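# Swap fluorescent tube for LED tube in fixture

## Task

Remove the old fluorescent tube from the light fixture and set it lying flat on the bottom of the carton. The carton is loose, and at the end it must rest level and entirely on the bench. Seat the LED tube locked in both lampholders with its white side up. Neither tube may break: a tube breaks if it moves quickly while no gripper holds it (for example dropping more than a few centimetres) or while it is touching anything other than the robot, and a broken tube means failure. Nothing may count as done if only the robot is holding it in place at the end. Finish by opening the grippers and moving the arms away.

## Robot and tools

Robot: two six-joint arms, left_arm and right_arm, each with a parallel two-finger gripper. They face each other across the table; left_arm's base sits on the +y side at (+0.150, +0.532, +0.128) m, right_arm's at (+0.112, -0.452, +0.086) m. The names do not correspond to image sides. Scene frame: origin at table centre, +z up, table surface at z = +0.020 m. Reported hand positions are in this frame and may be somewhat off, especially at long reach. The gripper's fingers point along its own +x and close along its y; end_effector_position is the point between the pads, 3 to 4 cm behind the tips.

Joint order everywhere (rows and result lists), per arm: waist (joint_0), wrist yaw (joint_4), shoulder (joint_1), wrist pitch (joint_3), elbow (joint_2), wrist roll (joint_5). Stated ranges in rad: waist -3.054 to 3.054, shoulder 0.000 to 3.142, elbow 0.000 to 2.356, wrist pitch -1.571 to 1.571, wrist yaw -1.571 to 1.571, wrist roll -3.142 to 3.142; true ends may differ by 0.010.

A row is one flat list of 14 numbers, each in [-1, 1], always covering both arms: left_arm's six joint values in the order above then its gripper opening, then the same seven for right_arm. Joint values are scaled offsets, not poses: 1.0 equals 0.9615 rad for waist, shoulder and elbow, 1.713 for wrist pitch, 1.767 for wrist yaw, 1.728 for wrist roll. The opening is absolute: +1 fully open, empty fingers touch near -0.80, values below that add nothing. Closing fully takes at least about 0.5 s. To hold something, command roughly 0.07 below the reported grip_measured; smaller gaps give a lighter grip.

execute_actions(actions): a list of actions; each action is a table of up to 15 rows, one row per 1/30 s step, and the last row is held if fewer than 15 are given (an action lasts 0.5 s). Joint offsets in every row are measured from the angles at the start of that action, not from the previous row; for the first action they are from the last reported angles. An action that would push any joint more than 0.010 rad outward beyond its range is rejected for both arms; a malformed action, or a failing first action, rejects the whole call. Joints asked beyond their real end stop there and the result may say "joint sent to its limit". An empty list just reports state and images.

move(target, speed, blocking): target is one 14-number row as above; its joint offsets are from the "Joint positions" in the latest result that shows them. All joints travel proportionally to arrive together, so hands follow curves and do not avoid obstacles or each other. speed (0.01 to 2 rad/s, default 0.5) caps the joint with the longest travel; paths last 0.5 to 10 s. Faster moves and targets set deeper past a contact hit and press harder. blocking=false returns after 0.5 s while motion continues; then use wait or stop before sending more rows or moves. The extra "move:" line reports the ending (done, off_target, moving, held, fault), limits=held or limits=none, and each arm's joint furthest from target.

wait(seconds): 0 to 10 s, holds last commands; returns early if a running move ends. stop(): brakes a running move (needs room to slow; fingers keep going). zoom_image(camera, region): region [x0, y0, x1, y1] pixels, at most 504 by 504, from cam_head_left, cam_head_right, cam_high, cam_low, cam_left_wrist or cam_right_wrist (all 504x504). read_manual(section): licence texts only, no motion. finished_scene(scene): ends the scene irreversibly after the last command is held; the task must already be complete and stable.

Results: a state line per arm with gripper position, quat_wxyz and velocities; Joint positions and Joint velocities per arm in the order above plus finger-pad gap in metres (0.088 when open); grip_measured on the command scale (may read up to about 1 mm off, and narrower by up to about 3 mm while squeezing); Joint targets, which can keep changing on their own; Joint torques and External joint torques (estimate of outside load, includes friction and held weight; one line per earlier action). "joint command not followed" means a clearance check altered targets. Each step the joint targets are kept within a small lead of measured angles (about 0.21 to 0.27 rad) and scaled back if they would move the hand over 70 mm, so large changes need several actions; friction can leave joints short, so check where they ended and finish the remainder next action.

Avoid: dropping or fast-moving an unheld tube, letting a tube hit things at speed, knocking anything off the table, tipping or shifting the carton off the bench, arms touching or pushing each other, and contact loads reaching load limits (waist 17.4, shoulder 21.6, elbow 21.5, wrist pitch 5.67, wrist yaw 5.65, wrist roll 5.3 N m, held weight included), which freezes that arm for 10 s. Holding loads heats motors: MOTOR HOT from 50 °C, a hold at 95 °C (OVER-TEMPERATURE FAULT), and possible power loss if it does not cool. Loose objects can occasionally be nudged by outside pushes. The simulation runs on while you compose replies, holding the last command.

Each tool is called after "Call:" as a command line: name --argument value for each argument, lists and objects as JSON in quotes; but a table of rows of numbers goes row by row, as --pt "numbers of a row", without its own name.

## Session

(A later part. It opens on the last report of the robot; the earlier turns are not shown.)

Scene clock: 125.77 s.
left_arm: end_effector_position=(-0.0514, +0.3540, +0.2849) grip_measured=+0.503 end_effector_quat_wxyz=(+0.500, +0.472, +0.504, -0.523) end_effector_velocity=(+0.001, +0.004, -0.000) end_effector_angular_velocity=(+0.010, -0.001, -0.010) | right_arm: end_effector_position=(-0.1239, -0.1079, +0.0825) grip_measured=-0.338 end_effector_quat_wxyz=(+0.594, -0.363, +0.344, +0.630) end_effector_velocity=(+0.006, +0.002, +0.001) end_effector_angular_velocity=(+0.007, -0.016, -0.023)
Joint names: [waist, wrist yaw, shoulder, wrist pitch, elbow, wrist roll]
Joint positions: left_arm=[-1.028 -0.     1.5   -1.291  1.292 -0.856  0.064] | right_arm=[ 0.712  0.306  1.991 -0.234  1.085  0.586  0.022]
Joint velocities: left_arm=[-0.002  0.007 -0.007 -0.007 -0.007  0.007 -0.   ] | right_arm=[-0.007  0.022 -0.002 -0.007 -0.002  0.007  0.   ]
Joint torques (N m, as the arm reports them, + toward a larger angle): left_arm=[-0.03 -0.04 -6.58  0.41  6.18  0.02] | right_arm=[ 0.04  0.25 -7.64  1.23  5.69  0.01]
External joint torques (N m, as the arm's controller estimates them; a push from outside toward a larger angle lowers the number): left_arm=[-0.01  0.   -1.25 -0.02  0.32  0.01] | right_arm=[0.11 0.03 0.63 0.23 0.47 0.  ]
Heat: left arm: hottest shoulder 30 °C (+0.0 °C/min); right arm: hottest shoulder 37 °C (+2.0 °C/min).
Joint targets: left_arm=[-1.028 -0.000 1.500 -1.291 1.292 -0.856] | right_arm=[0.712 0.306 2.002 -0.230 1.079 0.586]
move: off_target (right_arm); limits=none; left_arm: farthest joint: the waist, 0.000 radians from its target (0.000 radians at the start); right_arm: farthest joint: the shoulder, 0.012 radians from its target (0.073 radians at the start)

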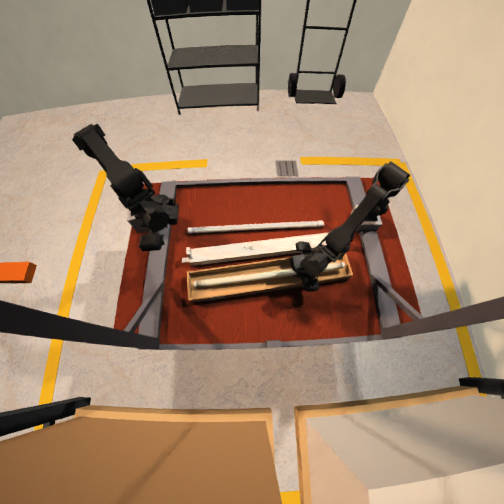

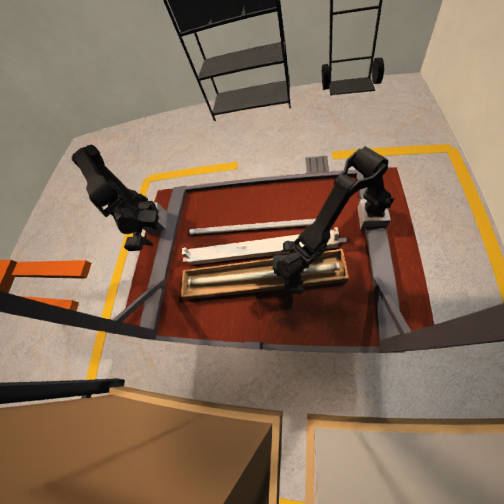

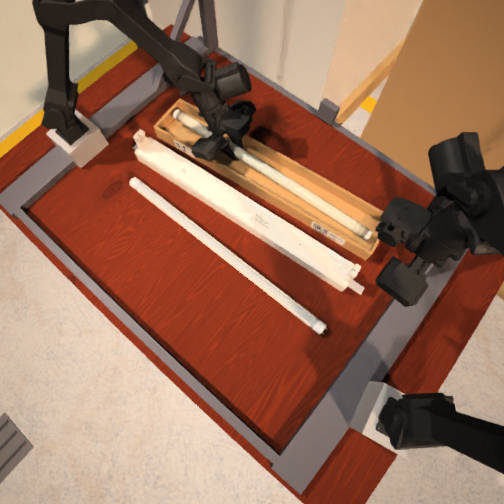

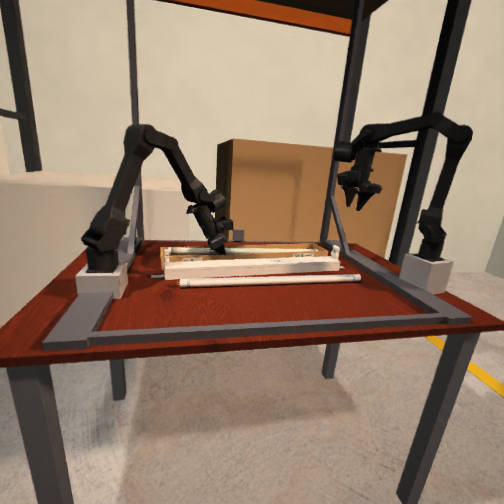

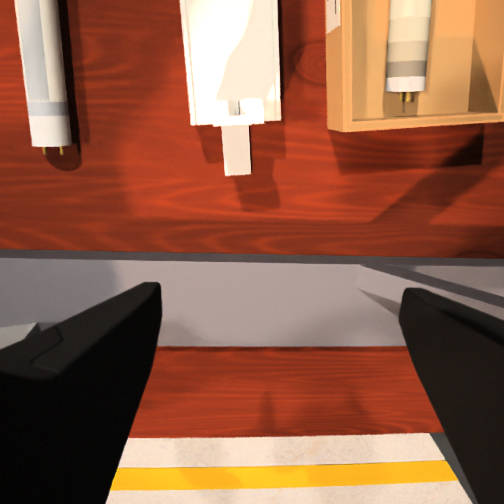

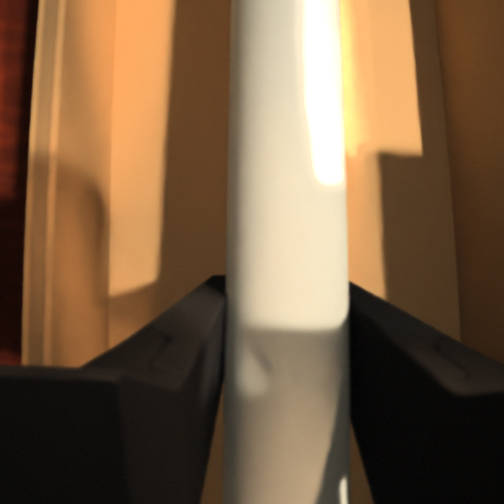

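Inside. Finish lowering, release, lift.

Call:
move --target '[0,0,0,0,0,0,0.5,0,0,0.055,0.04,-0.03,0,-0.48]' --speed 0.04

Call:
execute_actions --actions '[[[0,0,0,0,0,0,0.5,0,0,0,0,0,0,-0.3]],[[0,0,0,0,0,0,0.5,0,0,0,0,0,0,-0.1]]]'

Call:
move --target '[0,0,0,0,0,0,0.5,0,0,-0.3,-0.225,0.13,0,-0.1]' --speed 0.3

Scene clock: 131.40 s.
left_arm: end_effector_position=(-0.0514, +0.3540, +0.2849) grip_measured=+0.503 end_effector_quat_wxyz=(+0.500, +0.472, +0.504, -0.523) end_effector_velocity=(+0.003, +0.004, +0.001) end_effector_angular_velocity=(+0.006, -0.017, +0.001) | right_arm: end_effector_position=(-0.1243, -0.1074, +0.0678) grip_measured=-0.338 end_effector_quat_wxyz=(+0.594, -0.360, +0.344, +0.632) end_effector_velocity=(-0.006, -0.003, -0.001) end_effector_angular_velocity=(-0.016, +0.034, +0.012)
Joint names: [waist, wrist yaw, shoulder, wrist pitch, elbow, wrist roll]
Joint positions: left_arm=[-1.028 -0.     1.5   -1.291  1.292 -0.856  0.064] | right_arm=[ 0.712  0.306  2.027 -0.169  1.064  0.586  0.022]
Joint velocities: left_arm=[-0.007 -0.007 -0.002 -0.022  0.002 -0.007  0.   ] | right_arm=[ 0.002 -0.037 -0.002  0.007 -0.002  0.007  0.   ]
Joint torques (N m, as the arm reports them, + toward a larger angle): left_arm=[-0.04 -0.04 -6.56  0.41  6.2   0.  ] | right_arm=[-0.03  0.26 -7.31  1.22  5.2   0.03]
External joint torques (N m, as the arm's controller estimates them; a push from outside toward a larger angle lowers the number): left_arm=[-0.05  0.01 -1.2  -0.02  0.32  0.  ] | right_arm=[-0.1   0.06  1.08  0.19  0.07  0.02]
Heat: left arm: hottest shoulder 31 °C (+1.0 °C/min); right arm: hottest shoulder 37 °C (+2.0 °C/min).
Joint targets: left_arm=[-1.028 -0.000 1.500 -1.291 1.292 -0.856] | right_arm=[0.712 0.306 2.044 -0.165 1.056 0.586]
move: off_target (right_arm); limits=none; left_arm: farthest joint: the waist, 0.000 radians from its target (0.000 radians at the start); right_arm: farthest joint: the shoulder, 0.017 radians from its target (0.053 radians at the start)

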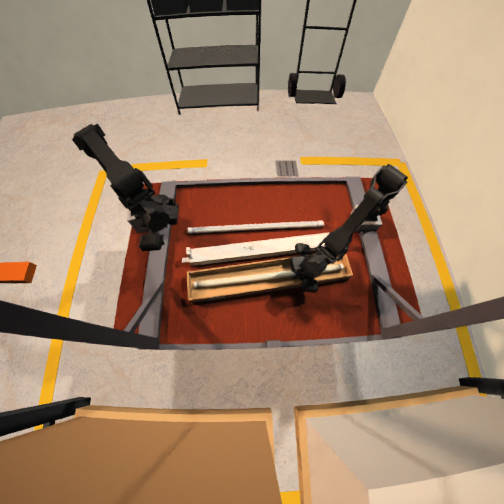

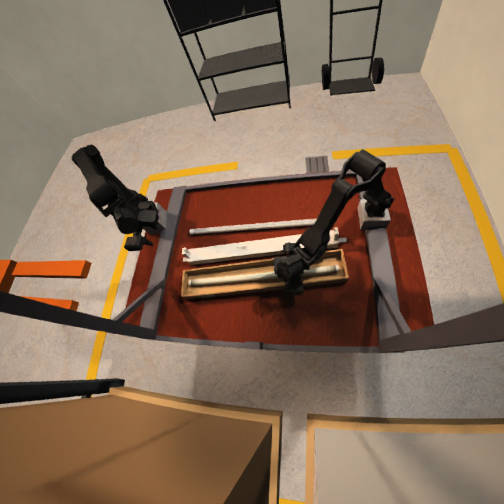

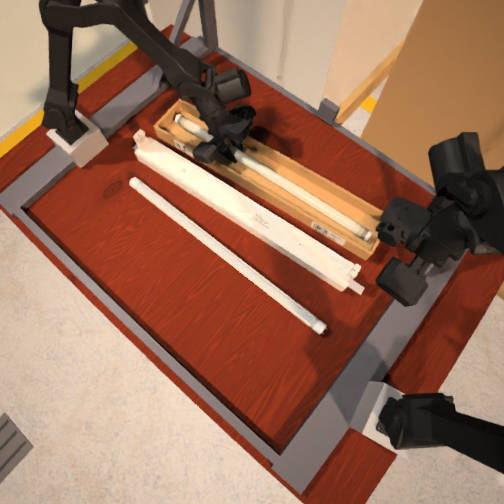

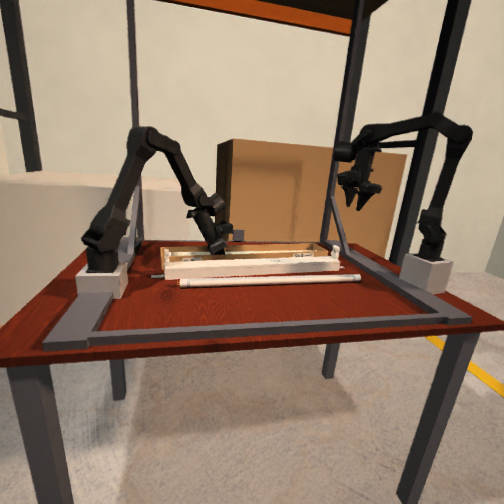

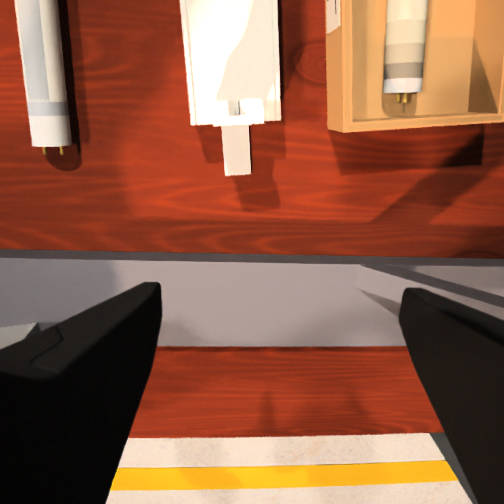

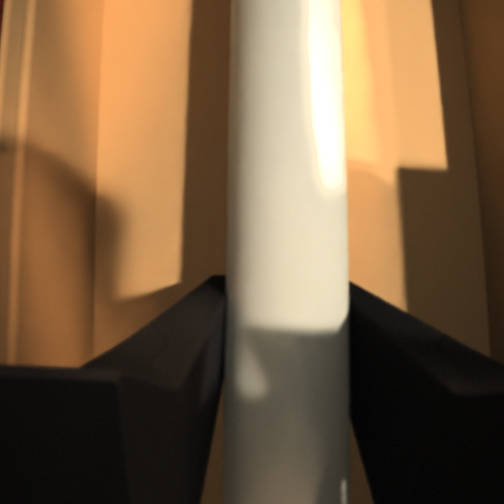

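Scene clock: 132.40 s.
left_arm: end_effector_position=(-0.0514, +0.3540, +0.2849) grip_measured=+0.503 end_effector_quat_wxyz=(+0.500, +0.472, +0.504, -0.523) end_effector_velocity=(+0.007, +0.002, -0.002) end_effector_angular_velocity=(+0.003, -0.034, +0.021) | right_arm: end_effector_position=(-0.1243, -0.1074, +0.0678) grip_measured=-0.106 end_effector_quat_wxyz=(+0.594, -0.360, +0.344, +0.632) end_effector_velocity=(+0.001, -0.002, -0.001) end_effector_angular_velocity=(-0.010, -0.003, +0.007)
Joint names: [waist, wrist yaw, shoulder, wrist pitch, elbow, wrist roll]
Joint positions: left_arm=[-1.028 -0.     1.5   -1.291  1.292 -0.856  0.064] | right_arm=[ 0.712  0.306  2.027 -0.169  1.064  0.586  0.034]
Joint velocities: left_arm=[-0.002 -0.022 -0.002 -0.022 -0.007 -0.022 -0.   ] | right_arm=[-0.002 -0.007 -0.002 -0.007 -0.002 -0.007  0.001]
Joint torques (N m, as the arm reports them, + toward a larger angle): left_arm=[-0.03 -0.04 -6.56  0.4   6.2   0.01] | right_arm=[-0.1   0.27 -9.11  0.94  6.22  0.  ]
External joint torques (N m, as the arm's controller estimates them; a push from outside toward a larger angle lowers the number): left_arm=[-0.05  0.02 -1.23  0.    0.39  0.  ] | right_arm=[-0.1   0.06 -0.81 -0.05  1.22  0.  ]
External joint torques at the end of the 1st action: left_arm=[-0.03  0.   -1.19 -0.02  0.32  0.  ] | right_arm=[-0.13  0.06 -0.8  -0.05  1.11 -0.03]
Heat: left arm: hottest shoulder 31 °C (+1.0 °C/min); right arm: hottest shoulder 37 °C (+2.0 °C/min).
Joint targets: left_arm=[-1.028 -0.000 1.500 -1.291 1.292 -0.856] | right_arm=[0.712 0.306 2.027 -0.169 1.064 0.586]

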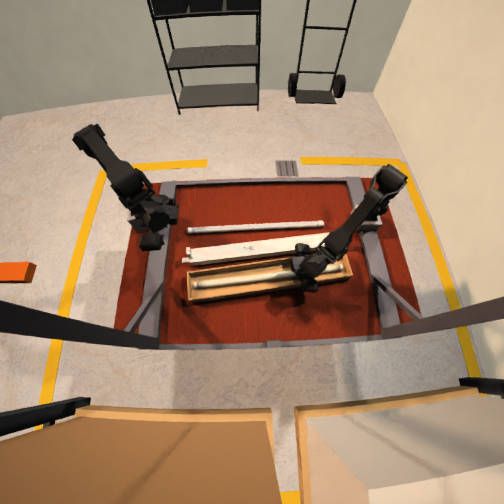

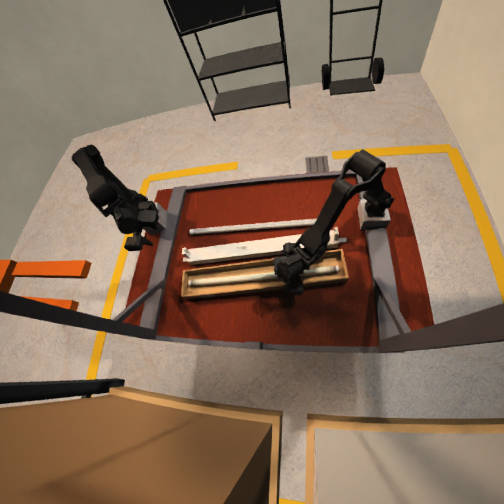

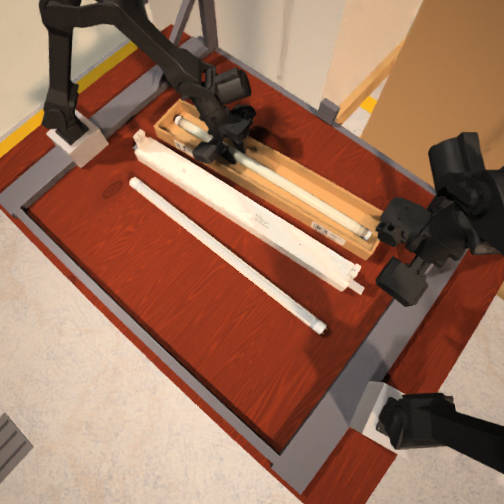

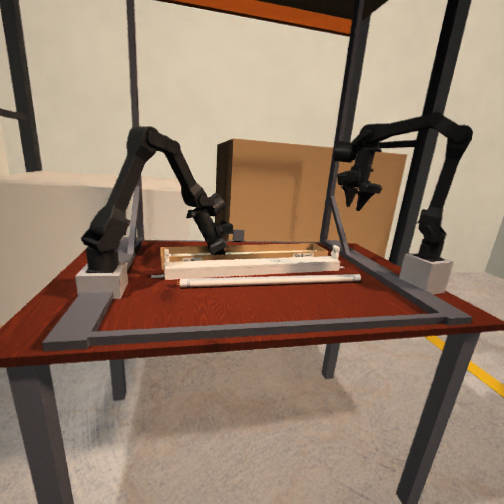

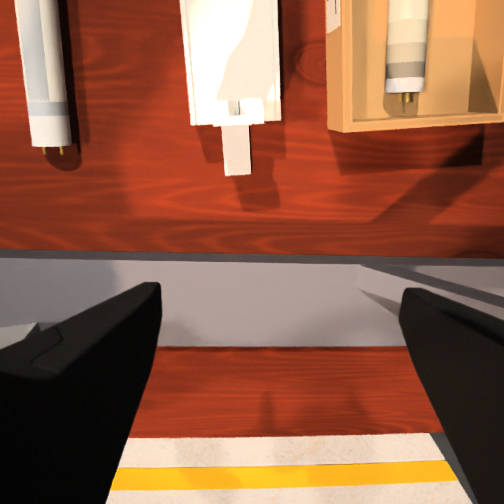

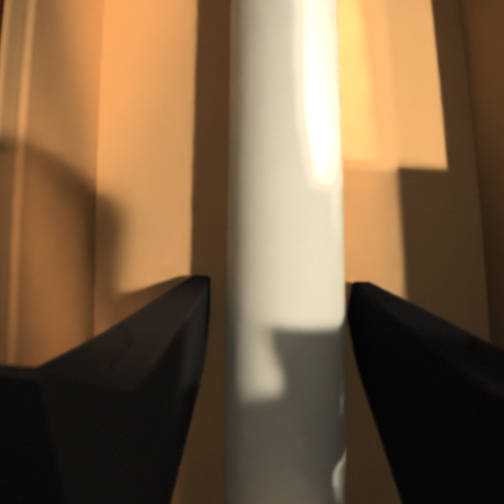

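Scene clock: 134.27 s.
left_arm: end_effector_position=(-0.0514, +0.3540, +0.2849) grip_measured=+0.503 end_effector_quat_wxyz=(+0.500, +0.472, +0.504, -0.523) end_effector_velocity=(+0.001, +0.003, -0.000) end_effector_angular_velocity=(+0.011, +0.000, +0.019) | right_arm: end_effector_position=(-0.1124, -0.1213, +0.1750) grip_measured=-0.102 end_effector_quat_wxyz=(+0.594, -0.358, +0.344, +0.633) end_effector_velocity=(-0.002, -0.004, -0.001) end_effector_angular_velocity=(-0.018, +0.007, +0.018)
Joint names: [waist, wrist yaw, shoulder, wrist pitch, elbow, wrist roll]
Joint positions: left_arm=[-1.028 -0.     1.5   -1.291  1.292 -0.856  0.064] | right_arm=[ 0.712  0.306  1.753 -0.553  1.179  0.586  0.034]
Joint velocities: left_arm=[-0.002  0.007 -0.002 -0.007 -0.002 -0.022  0.   ] | right_arm=[ 0.002 -0.022 -0.002 -0.007 -0.002 -0.007 -0.   ]
Joint torques (N m, as the arm reports them, + toward a larger angle): left_arm=[-0.04 -0.04 -6.56  0.41  6.2   0.01] | right_arm=[ 0.07  0.26 -9.91  0.86  8.54  0.  ]
External joint torques (N m, as the arm's controller estimates them; a push from outside toward a larger angle lowers the number): left_arm=[-0.03  0.01 -1.16 -0.03  0.28  0.  ] | right_arm=[ 0.02  0.06 -2.48 -0.17  2.46  0.  ]
Heat: left arm: hottest shoulder 31 °C (+1.0 °C/min); right arm: hottest shoulder 38 °C (+3.0 °C/min).
Joint targets: left_arm=[-1.028 -0.000 1.500 -1.291 1.292 -0.856] | right_arm=[0.712 0.306 1.739 -0.555 1.189 0.586]
move: off_target (right_arm); limits=none; left_arm: farthest joint: the waist, 0.000 radians from its target (0.000 radians at the start); right_arm: farthest joint: the shoulder, 0.015 radians from its target (0.289 radians at the start)

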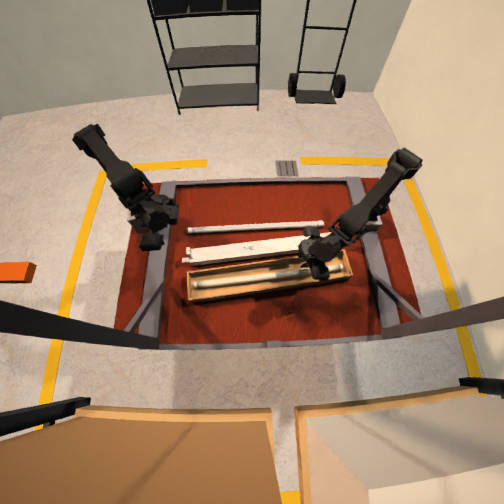

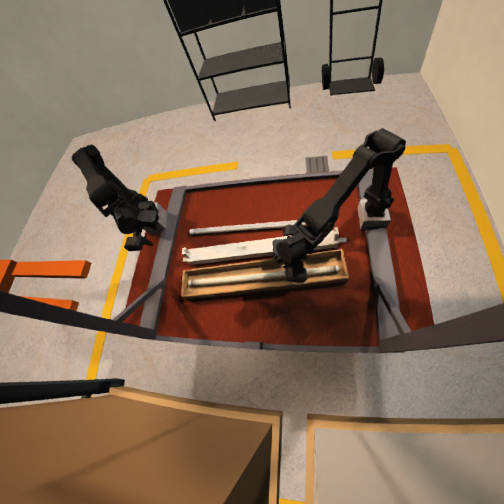

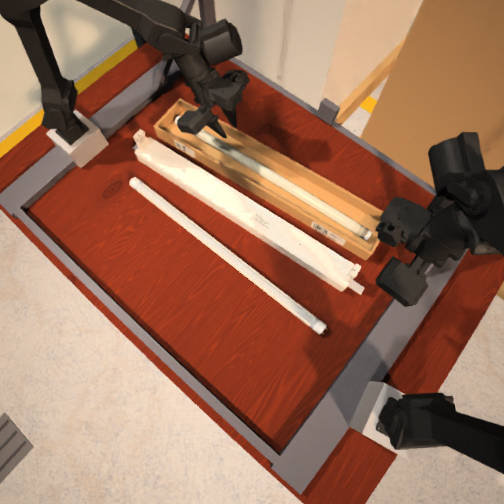

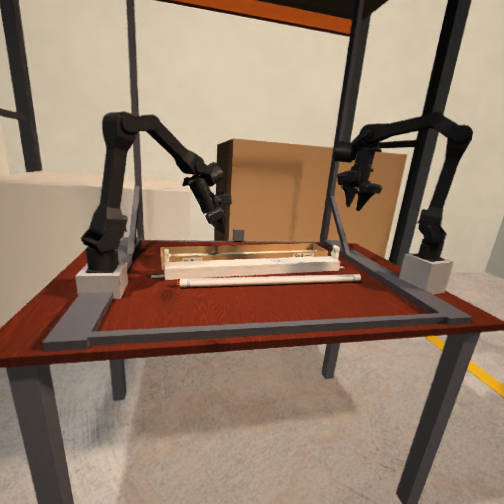

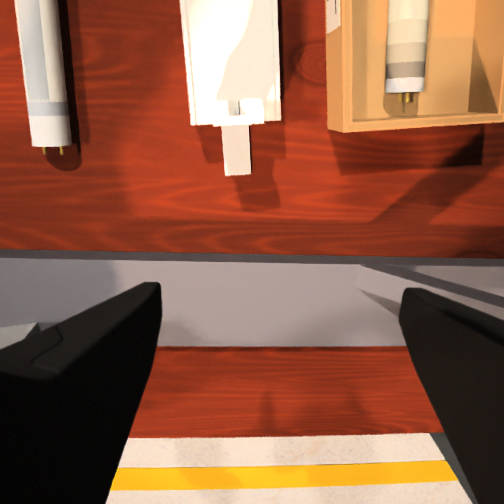

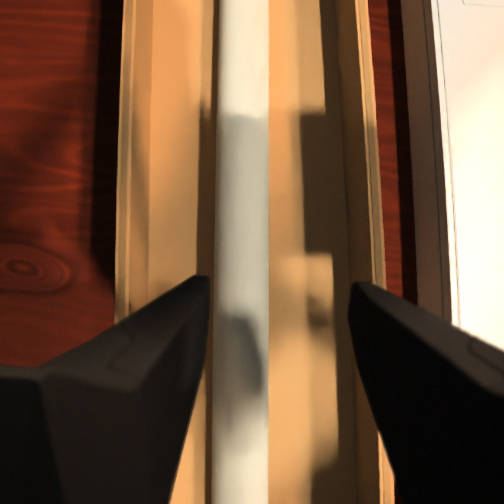

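Call:
move --target '[0,0,0,0,0,0,0.5,-0.65,-0.153,0.045,0.227,-0.29,-0.301,0.3]' --speed 0.5

Call:
zoom_image --camera "cam_left_wrist" --region '[0,40,130,180]'

Scene clock: 147.50 s.
left_arm: end_effector_position=(-0.0514, +0.3540, +0.2849) grip_measured=+0.503 end_effector_quat_wxyz=(+0.500, +0.472, +0.504, -0.523) end_effector_velocity=(+0.002, +0.001, -0.001) end_effector_angular_velocity=(+0.003, -0.014, +0.005) | right_arm: end_effector_position=(+0.0833, -0.0637, +0.1091) grip_measured=+0.298 end_effector_quat_wxyz=(+0.610, -0.353, +0.350, +0.617) end_effector_velocity=(+0.002, +0.001, +0.001) end_effector_angular_velocity=(+0.007, +0.003, +0.003)
Joint names: [waist, wrist yaw, shoulder, wrist pitch, elbow, wrist roll]
Joint positions: left_arm=[-1.028 -0.     1.5   -1.291  1.292 -0.856  0.064] | right_arm=[ 0.09   0.039  1.784 -0.167  0.909  0.069  0.054]
Joint velocities: left_arm=[-0.002 -0.007  0.002 -0.007 -0.002 -0.007 -0.   ] | right_arm=[-0.007 -0.007 -0.002  0.007 -0.002 -0.007 -0.   ]
Joint torques (N m, as the arm reports them, + toward a larger angle): left_arm=[-0.04 -0.04 -6.56  0.41  6.2   0.  ] | right_arm=[-0.29 -0.1  -6.35  1.26  5.59 -0.12]
External joint torques (N m, as the arm's controller estimates them; a push from outside toward a larger angle lowers the number): left_arm=[-0.03  0.01 -1.26 -0.02  0.37  0.  ] | right_arm=[-0.28 -0.12  0.72  0.1   0.09 -0.12]
Heat: left arm: hottest shoulder 31 °C (+1.0 °C/min); right arm: hottest shoulder 39 °C (+3.0 °C/min).
Joint targets: left_arm=[-1.028 -0.000 1.500 -1.291 1.292 -0.856] | right_arm=[0.087 0.036 1.797 -0.164 0.900 0.065]
move: off_target (right_arm); limits=none; left_arm: farthest joint: the waist, 0.000 radians from its target (0.000 radians at the start); right_arm: farthest joint: the shoulder, 0.012 radians from its target (0.043 radians at the start)

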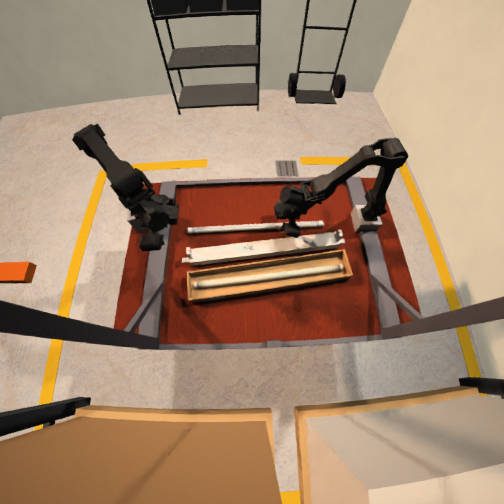

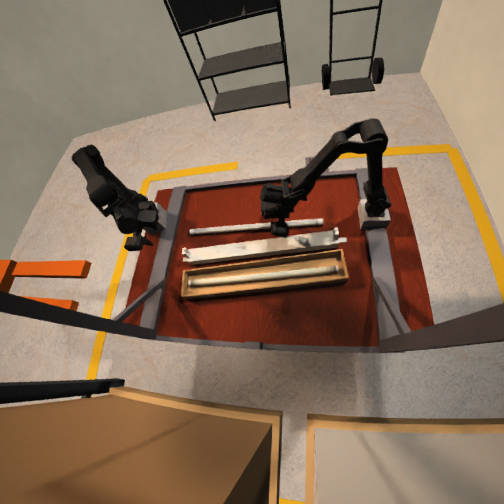

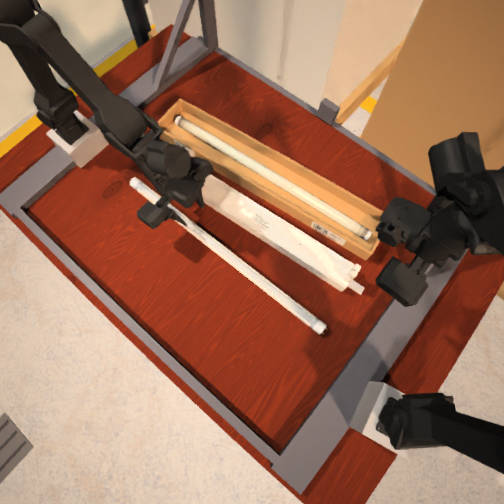

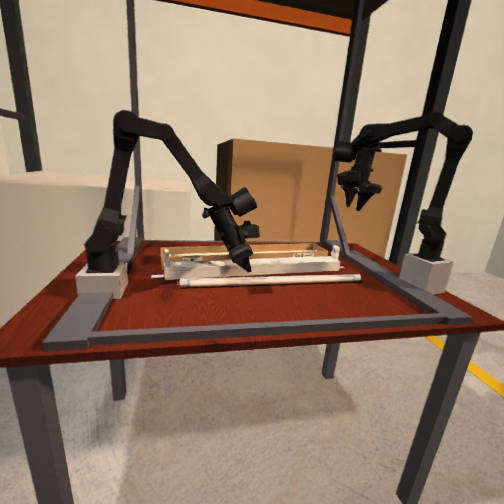

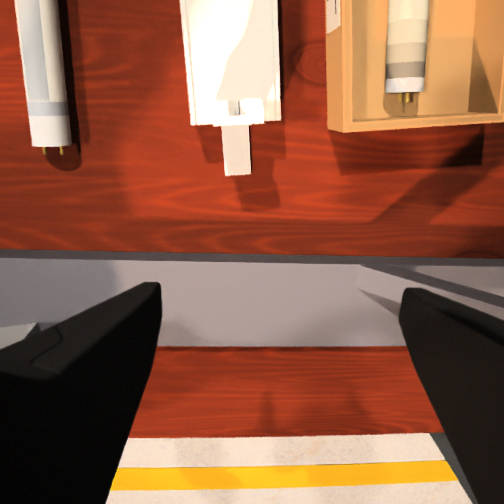

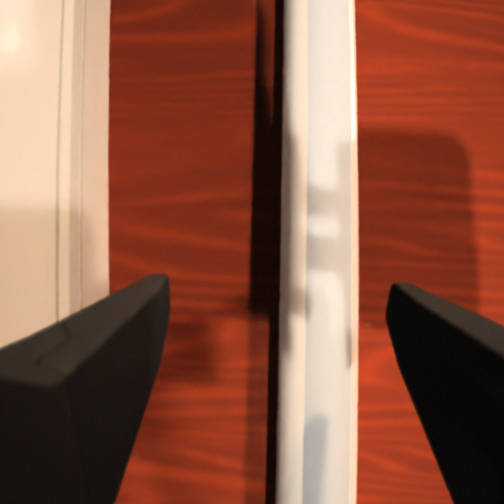

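Region (0, 40, 130, 180) of cam_left_wrist's 504x504 image, scaled by 3.600, with more detail than that image has; it fills the left 468 columns of this view, and the rest is white.

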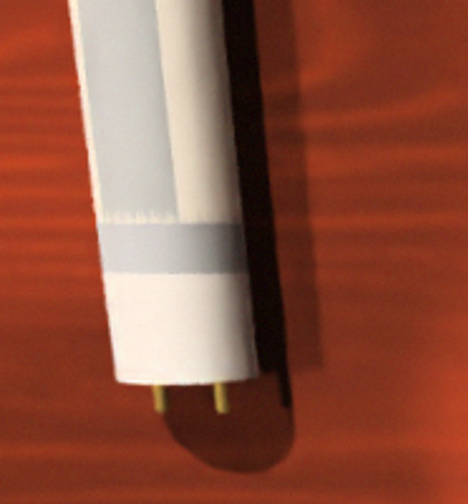

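Call:
move --target '[0,0,0,0,0,0,0.5,-0.038,-0.008,0,0,0,-0.015,0.3]' --speed 0.2

Call:
move --target '[0,0,0,0,0,0,0.5,0,0,0.152,0.116,-0.075,0,0.3]' --speed 0.15

Scene clock: 158.97 s.
left_arm: end_effector_position=(-0.0514, +0.3540, +0.2849) grip_measured=+0.503 end_effector_quat_wxyz=(+0.500, +0.472, +0.504, -0.523) end_effector_velocity=(+0.003, +0.007, -0.002) end_effector_angular_velocity=(+0.023, -0.016, -0.015) | right_arm: end_effector_position=(+0.0947, -0.0631, +0.1089) grip_measured=+0.298 end_effector_quat_wxyz=(+0.613, -0.352, +0.351, +0.613) end_effector_velocity=(+0.002, -0.002, -0.001) end_effector_angular_velocity=(-0.008, -0.005, +0.015)
Joint names: [waist, wrist yaw, shoulder, wrist pitch, elbow, wrist roll]
Joint positions: left_arm=[-1.028 -0.     1.5   -1.291  1.292 -0.856  0.064] | right_arm=[ 0.057  0.029  1.784 -0.166  0.908  0.046  0.054]
Joint velocities: left_arm=[-0.007  0.007 -0.002 -0.022 -0.007  0.007  0.   ] | right_arm=[-0.007 -0.007 -0.002 -0.007 -0.002 -0.022 -0.   ]
Joint torques (N m, as the arm reports them, + toward a larger angle): left_arm=[-0.04 -0.04 -6.57  0.41  6.19  0.  ] | right_arm=[-0.45 -0.09 -7.7   1.05  6.65 -0.11]
External joint torques (N m, as the arm's controller estimates them; a push from outside toward a larger angle lowers the number): left_arm=[-0.02  0.01 -1.25 -0.01  0.37  0.  ] | right_arm=[-0.43 -0.1  -0.67 -0.09  1.23 -0.11]
Heat: left arm: hottest shoulder 31 °C (+1.0 °C/min); right arm: hottest shoulder 38 °C (+1.0 °C/min).
Joint targets: left_arm=[-1.028 -0.000 1.500 -1.291 1.292 -0.856] | right_arm=[0.054 0.025 1.784 -0.166 0.909 0.043]
move: done; limits=none; left_arm: farthest joint: the waist, 0.000 radians from its target (0.000 radians at the start); right_arm: farthest joint: the waist, 0.004 radians from its target (0.037 radians at the start)

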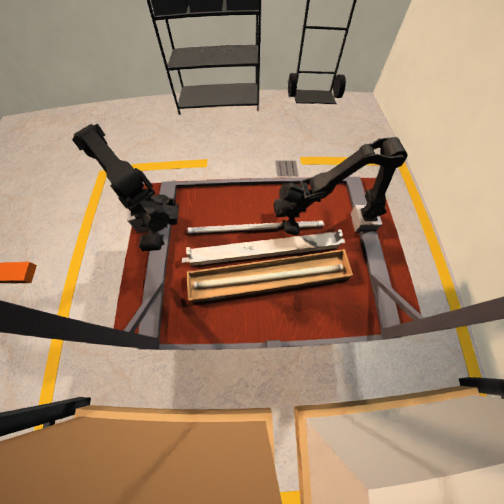

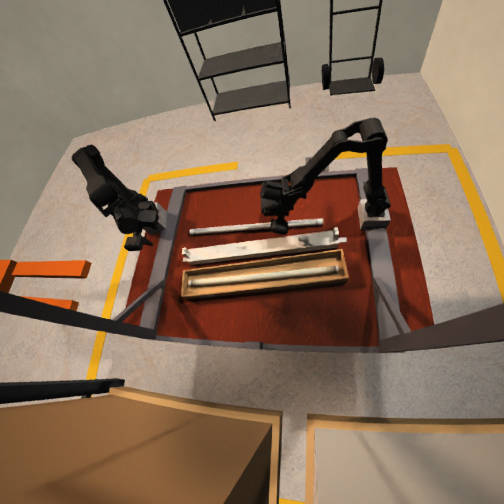

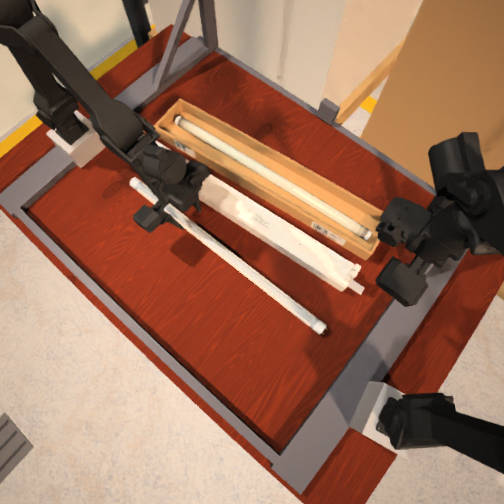

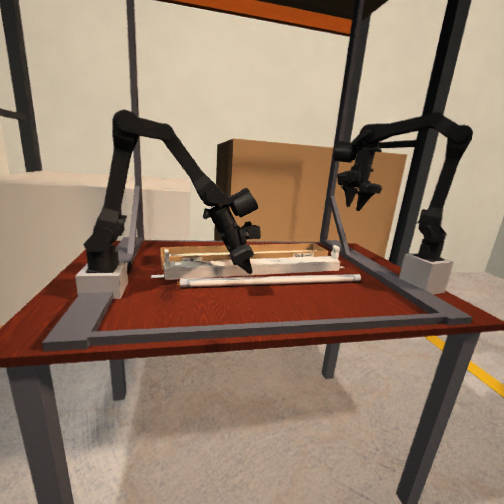

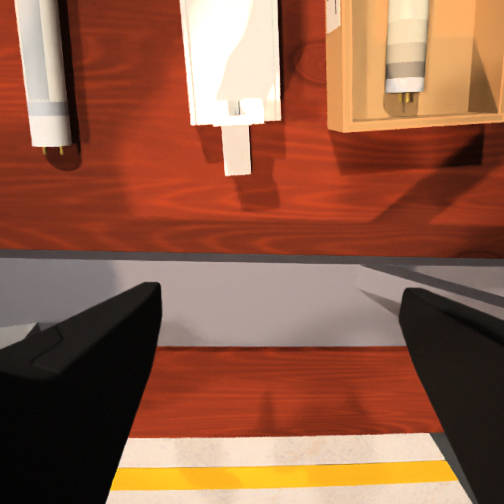

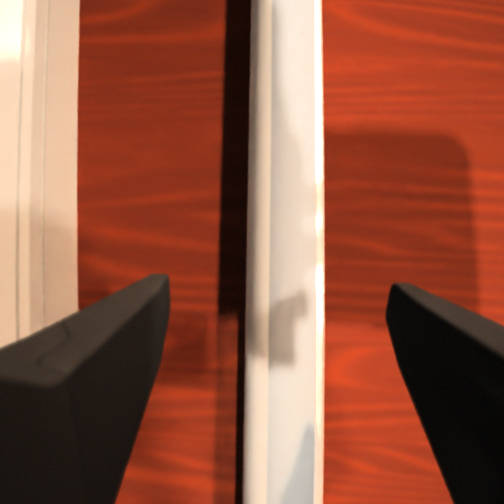

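Scene clock: 160.77 s.
left_arm: end_effector_position=(-0.0514, +0.3540, +0.2849) grip_measured=+0.503 end_effector_quat_wxyz=(+0.500, +0.472, +0.504, -0.523) end_effector_velocity=(+0.001, +0.002, -0.000) end_effector_angular_velocity=(+0.001, -0.009, +0.015) | right_arm: end_effector_position=(+0.0946, -0.0627, +0.0624) grip_measured=+0.298 end_effector_quat_wxyz=(+0.613, -0.353, +0.351, +0.613) end_effector_velocity=(-0.000, -0.002, -0.001) end_effector_angular_velocity=(-0.008, +0.002, +0.008)
Joint names: [waist, wrist yaw, shoulder, wrist pitch, elbow, wrist roll]
Joint positions: left_arm=[-1.028 -0.     1.5   -1.291  1.292 -0.856  0.064] | right_arm=[0.057 0.029 1.917 0.03  0.844 0.046 0.054]
Joint velocities: left_arm=[-0.007 -0.007 -0.002 -0.007 -0.002 -0.022  0.   ] | right_arm=[-0.002 -0.007 -0.002 -0.007 -0.002 -0.007 -0.   ]
Joint torques (N m, as the arm reports them, + toward a larger angle): left_arm=[-0.04 -0.05 -6.56  0.41  6.2   0.01] | right_arm=[ 0.07  0.05 -6.49  1.23  4.8  -0.01]
External joint torques (N m, as the arm's controller estimates them; a push from outside toward a larger angle lowers the number): left_arm=[-0.05  0.01 -1.26 -0.02  0.36  0.  ] | right_arm=[ 0.07  0.03  0.83  0.08  0.02 -0.01]
Heat: left arm: hottest shoulder 31 °C (+1.0 °C/min); right arm: hottest shoulder 38 °C (+1.0 °C/min).
Joint targets: left_arm=[-1.028 -0.000 1.500 -1.291 1.292 -0.856] | right_arm=[0.057 0.029 1.930 0.032 0.837 0.046]
move: off_target (right_arm); limits=none; left_arm: farthest joint: the waist, 0.000 radians from its target (0.000 radians at the start); right_arm: farthest joint: the shoulder, 0.013 radians from its target (0.146 radians at the start)

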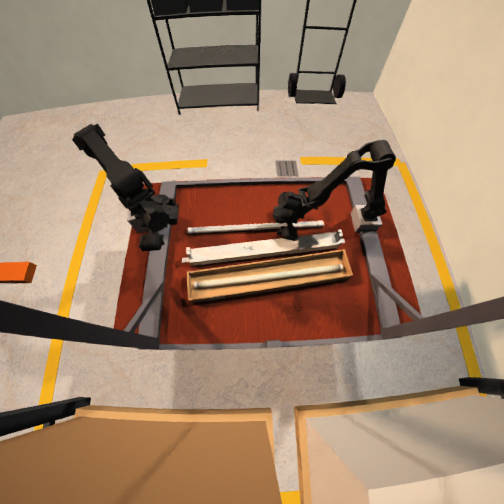

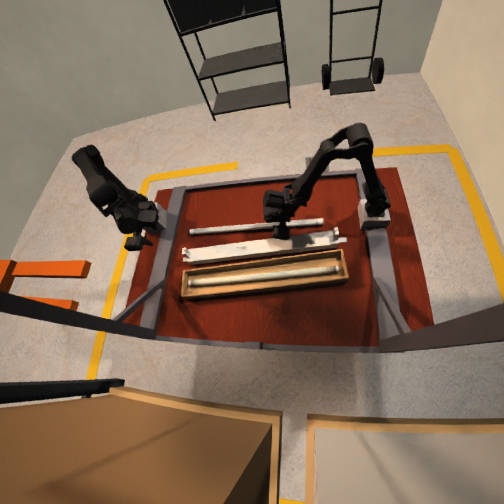

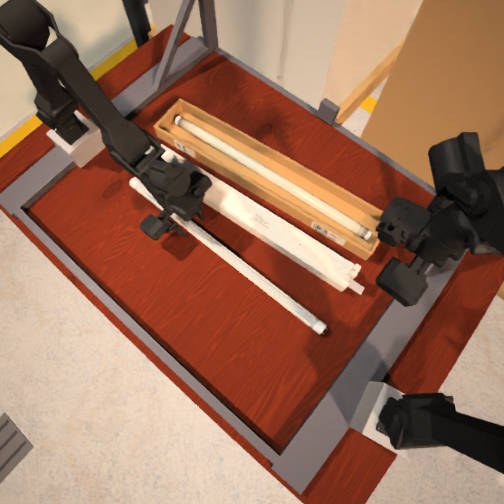

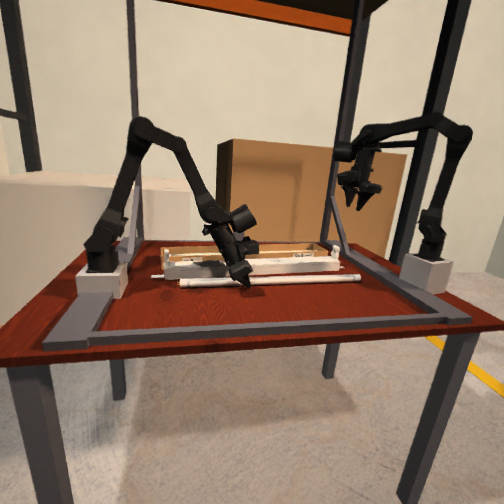

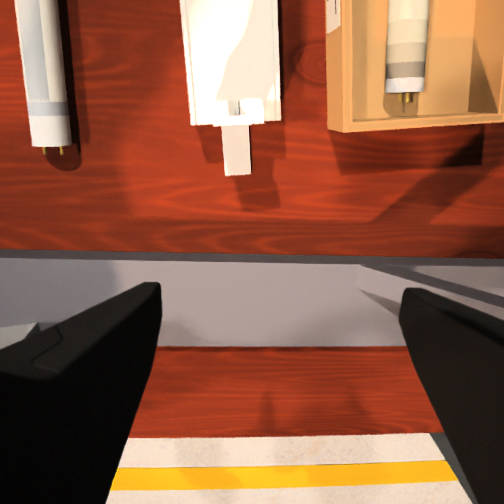

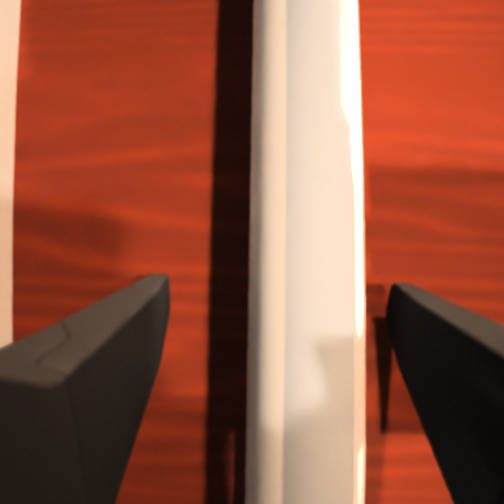

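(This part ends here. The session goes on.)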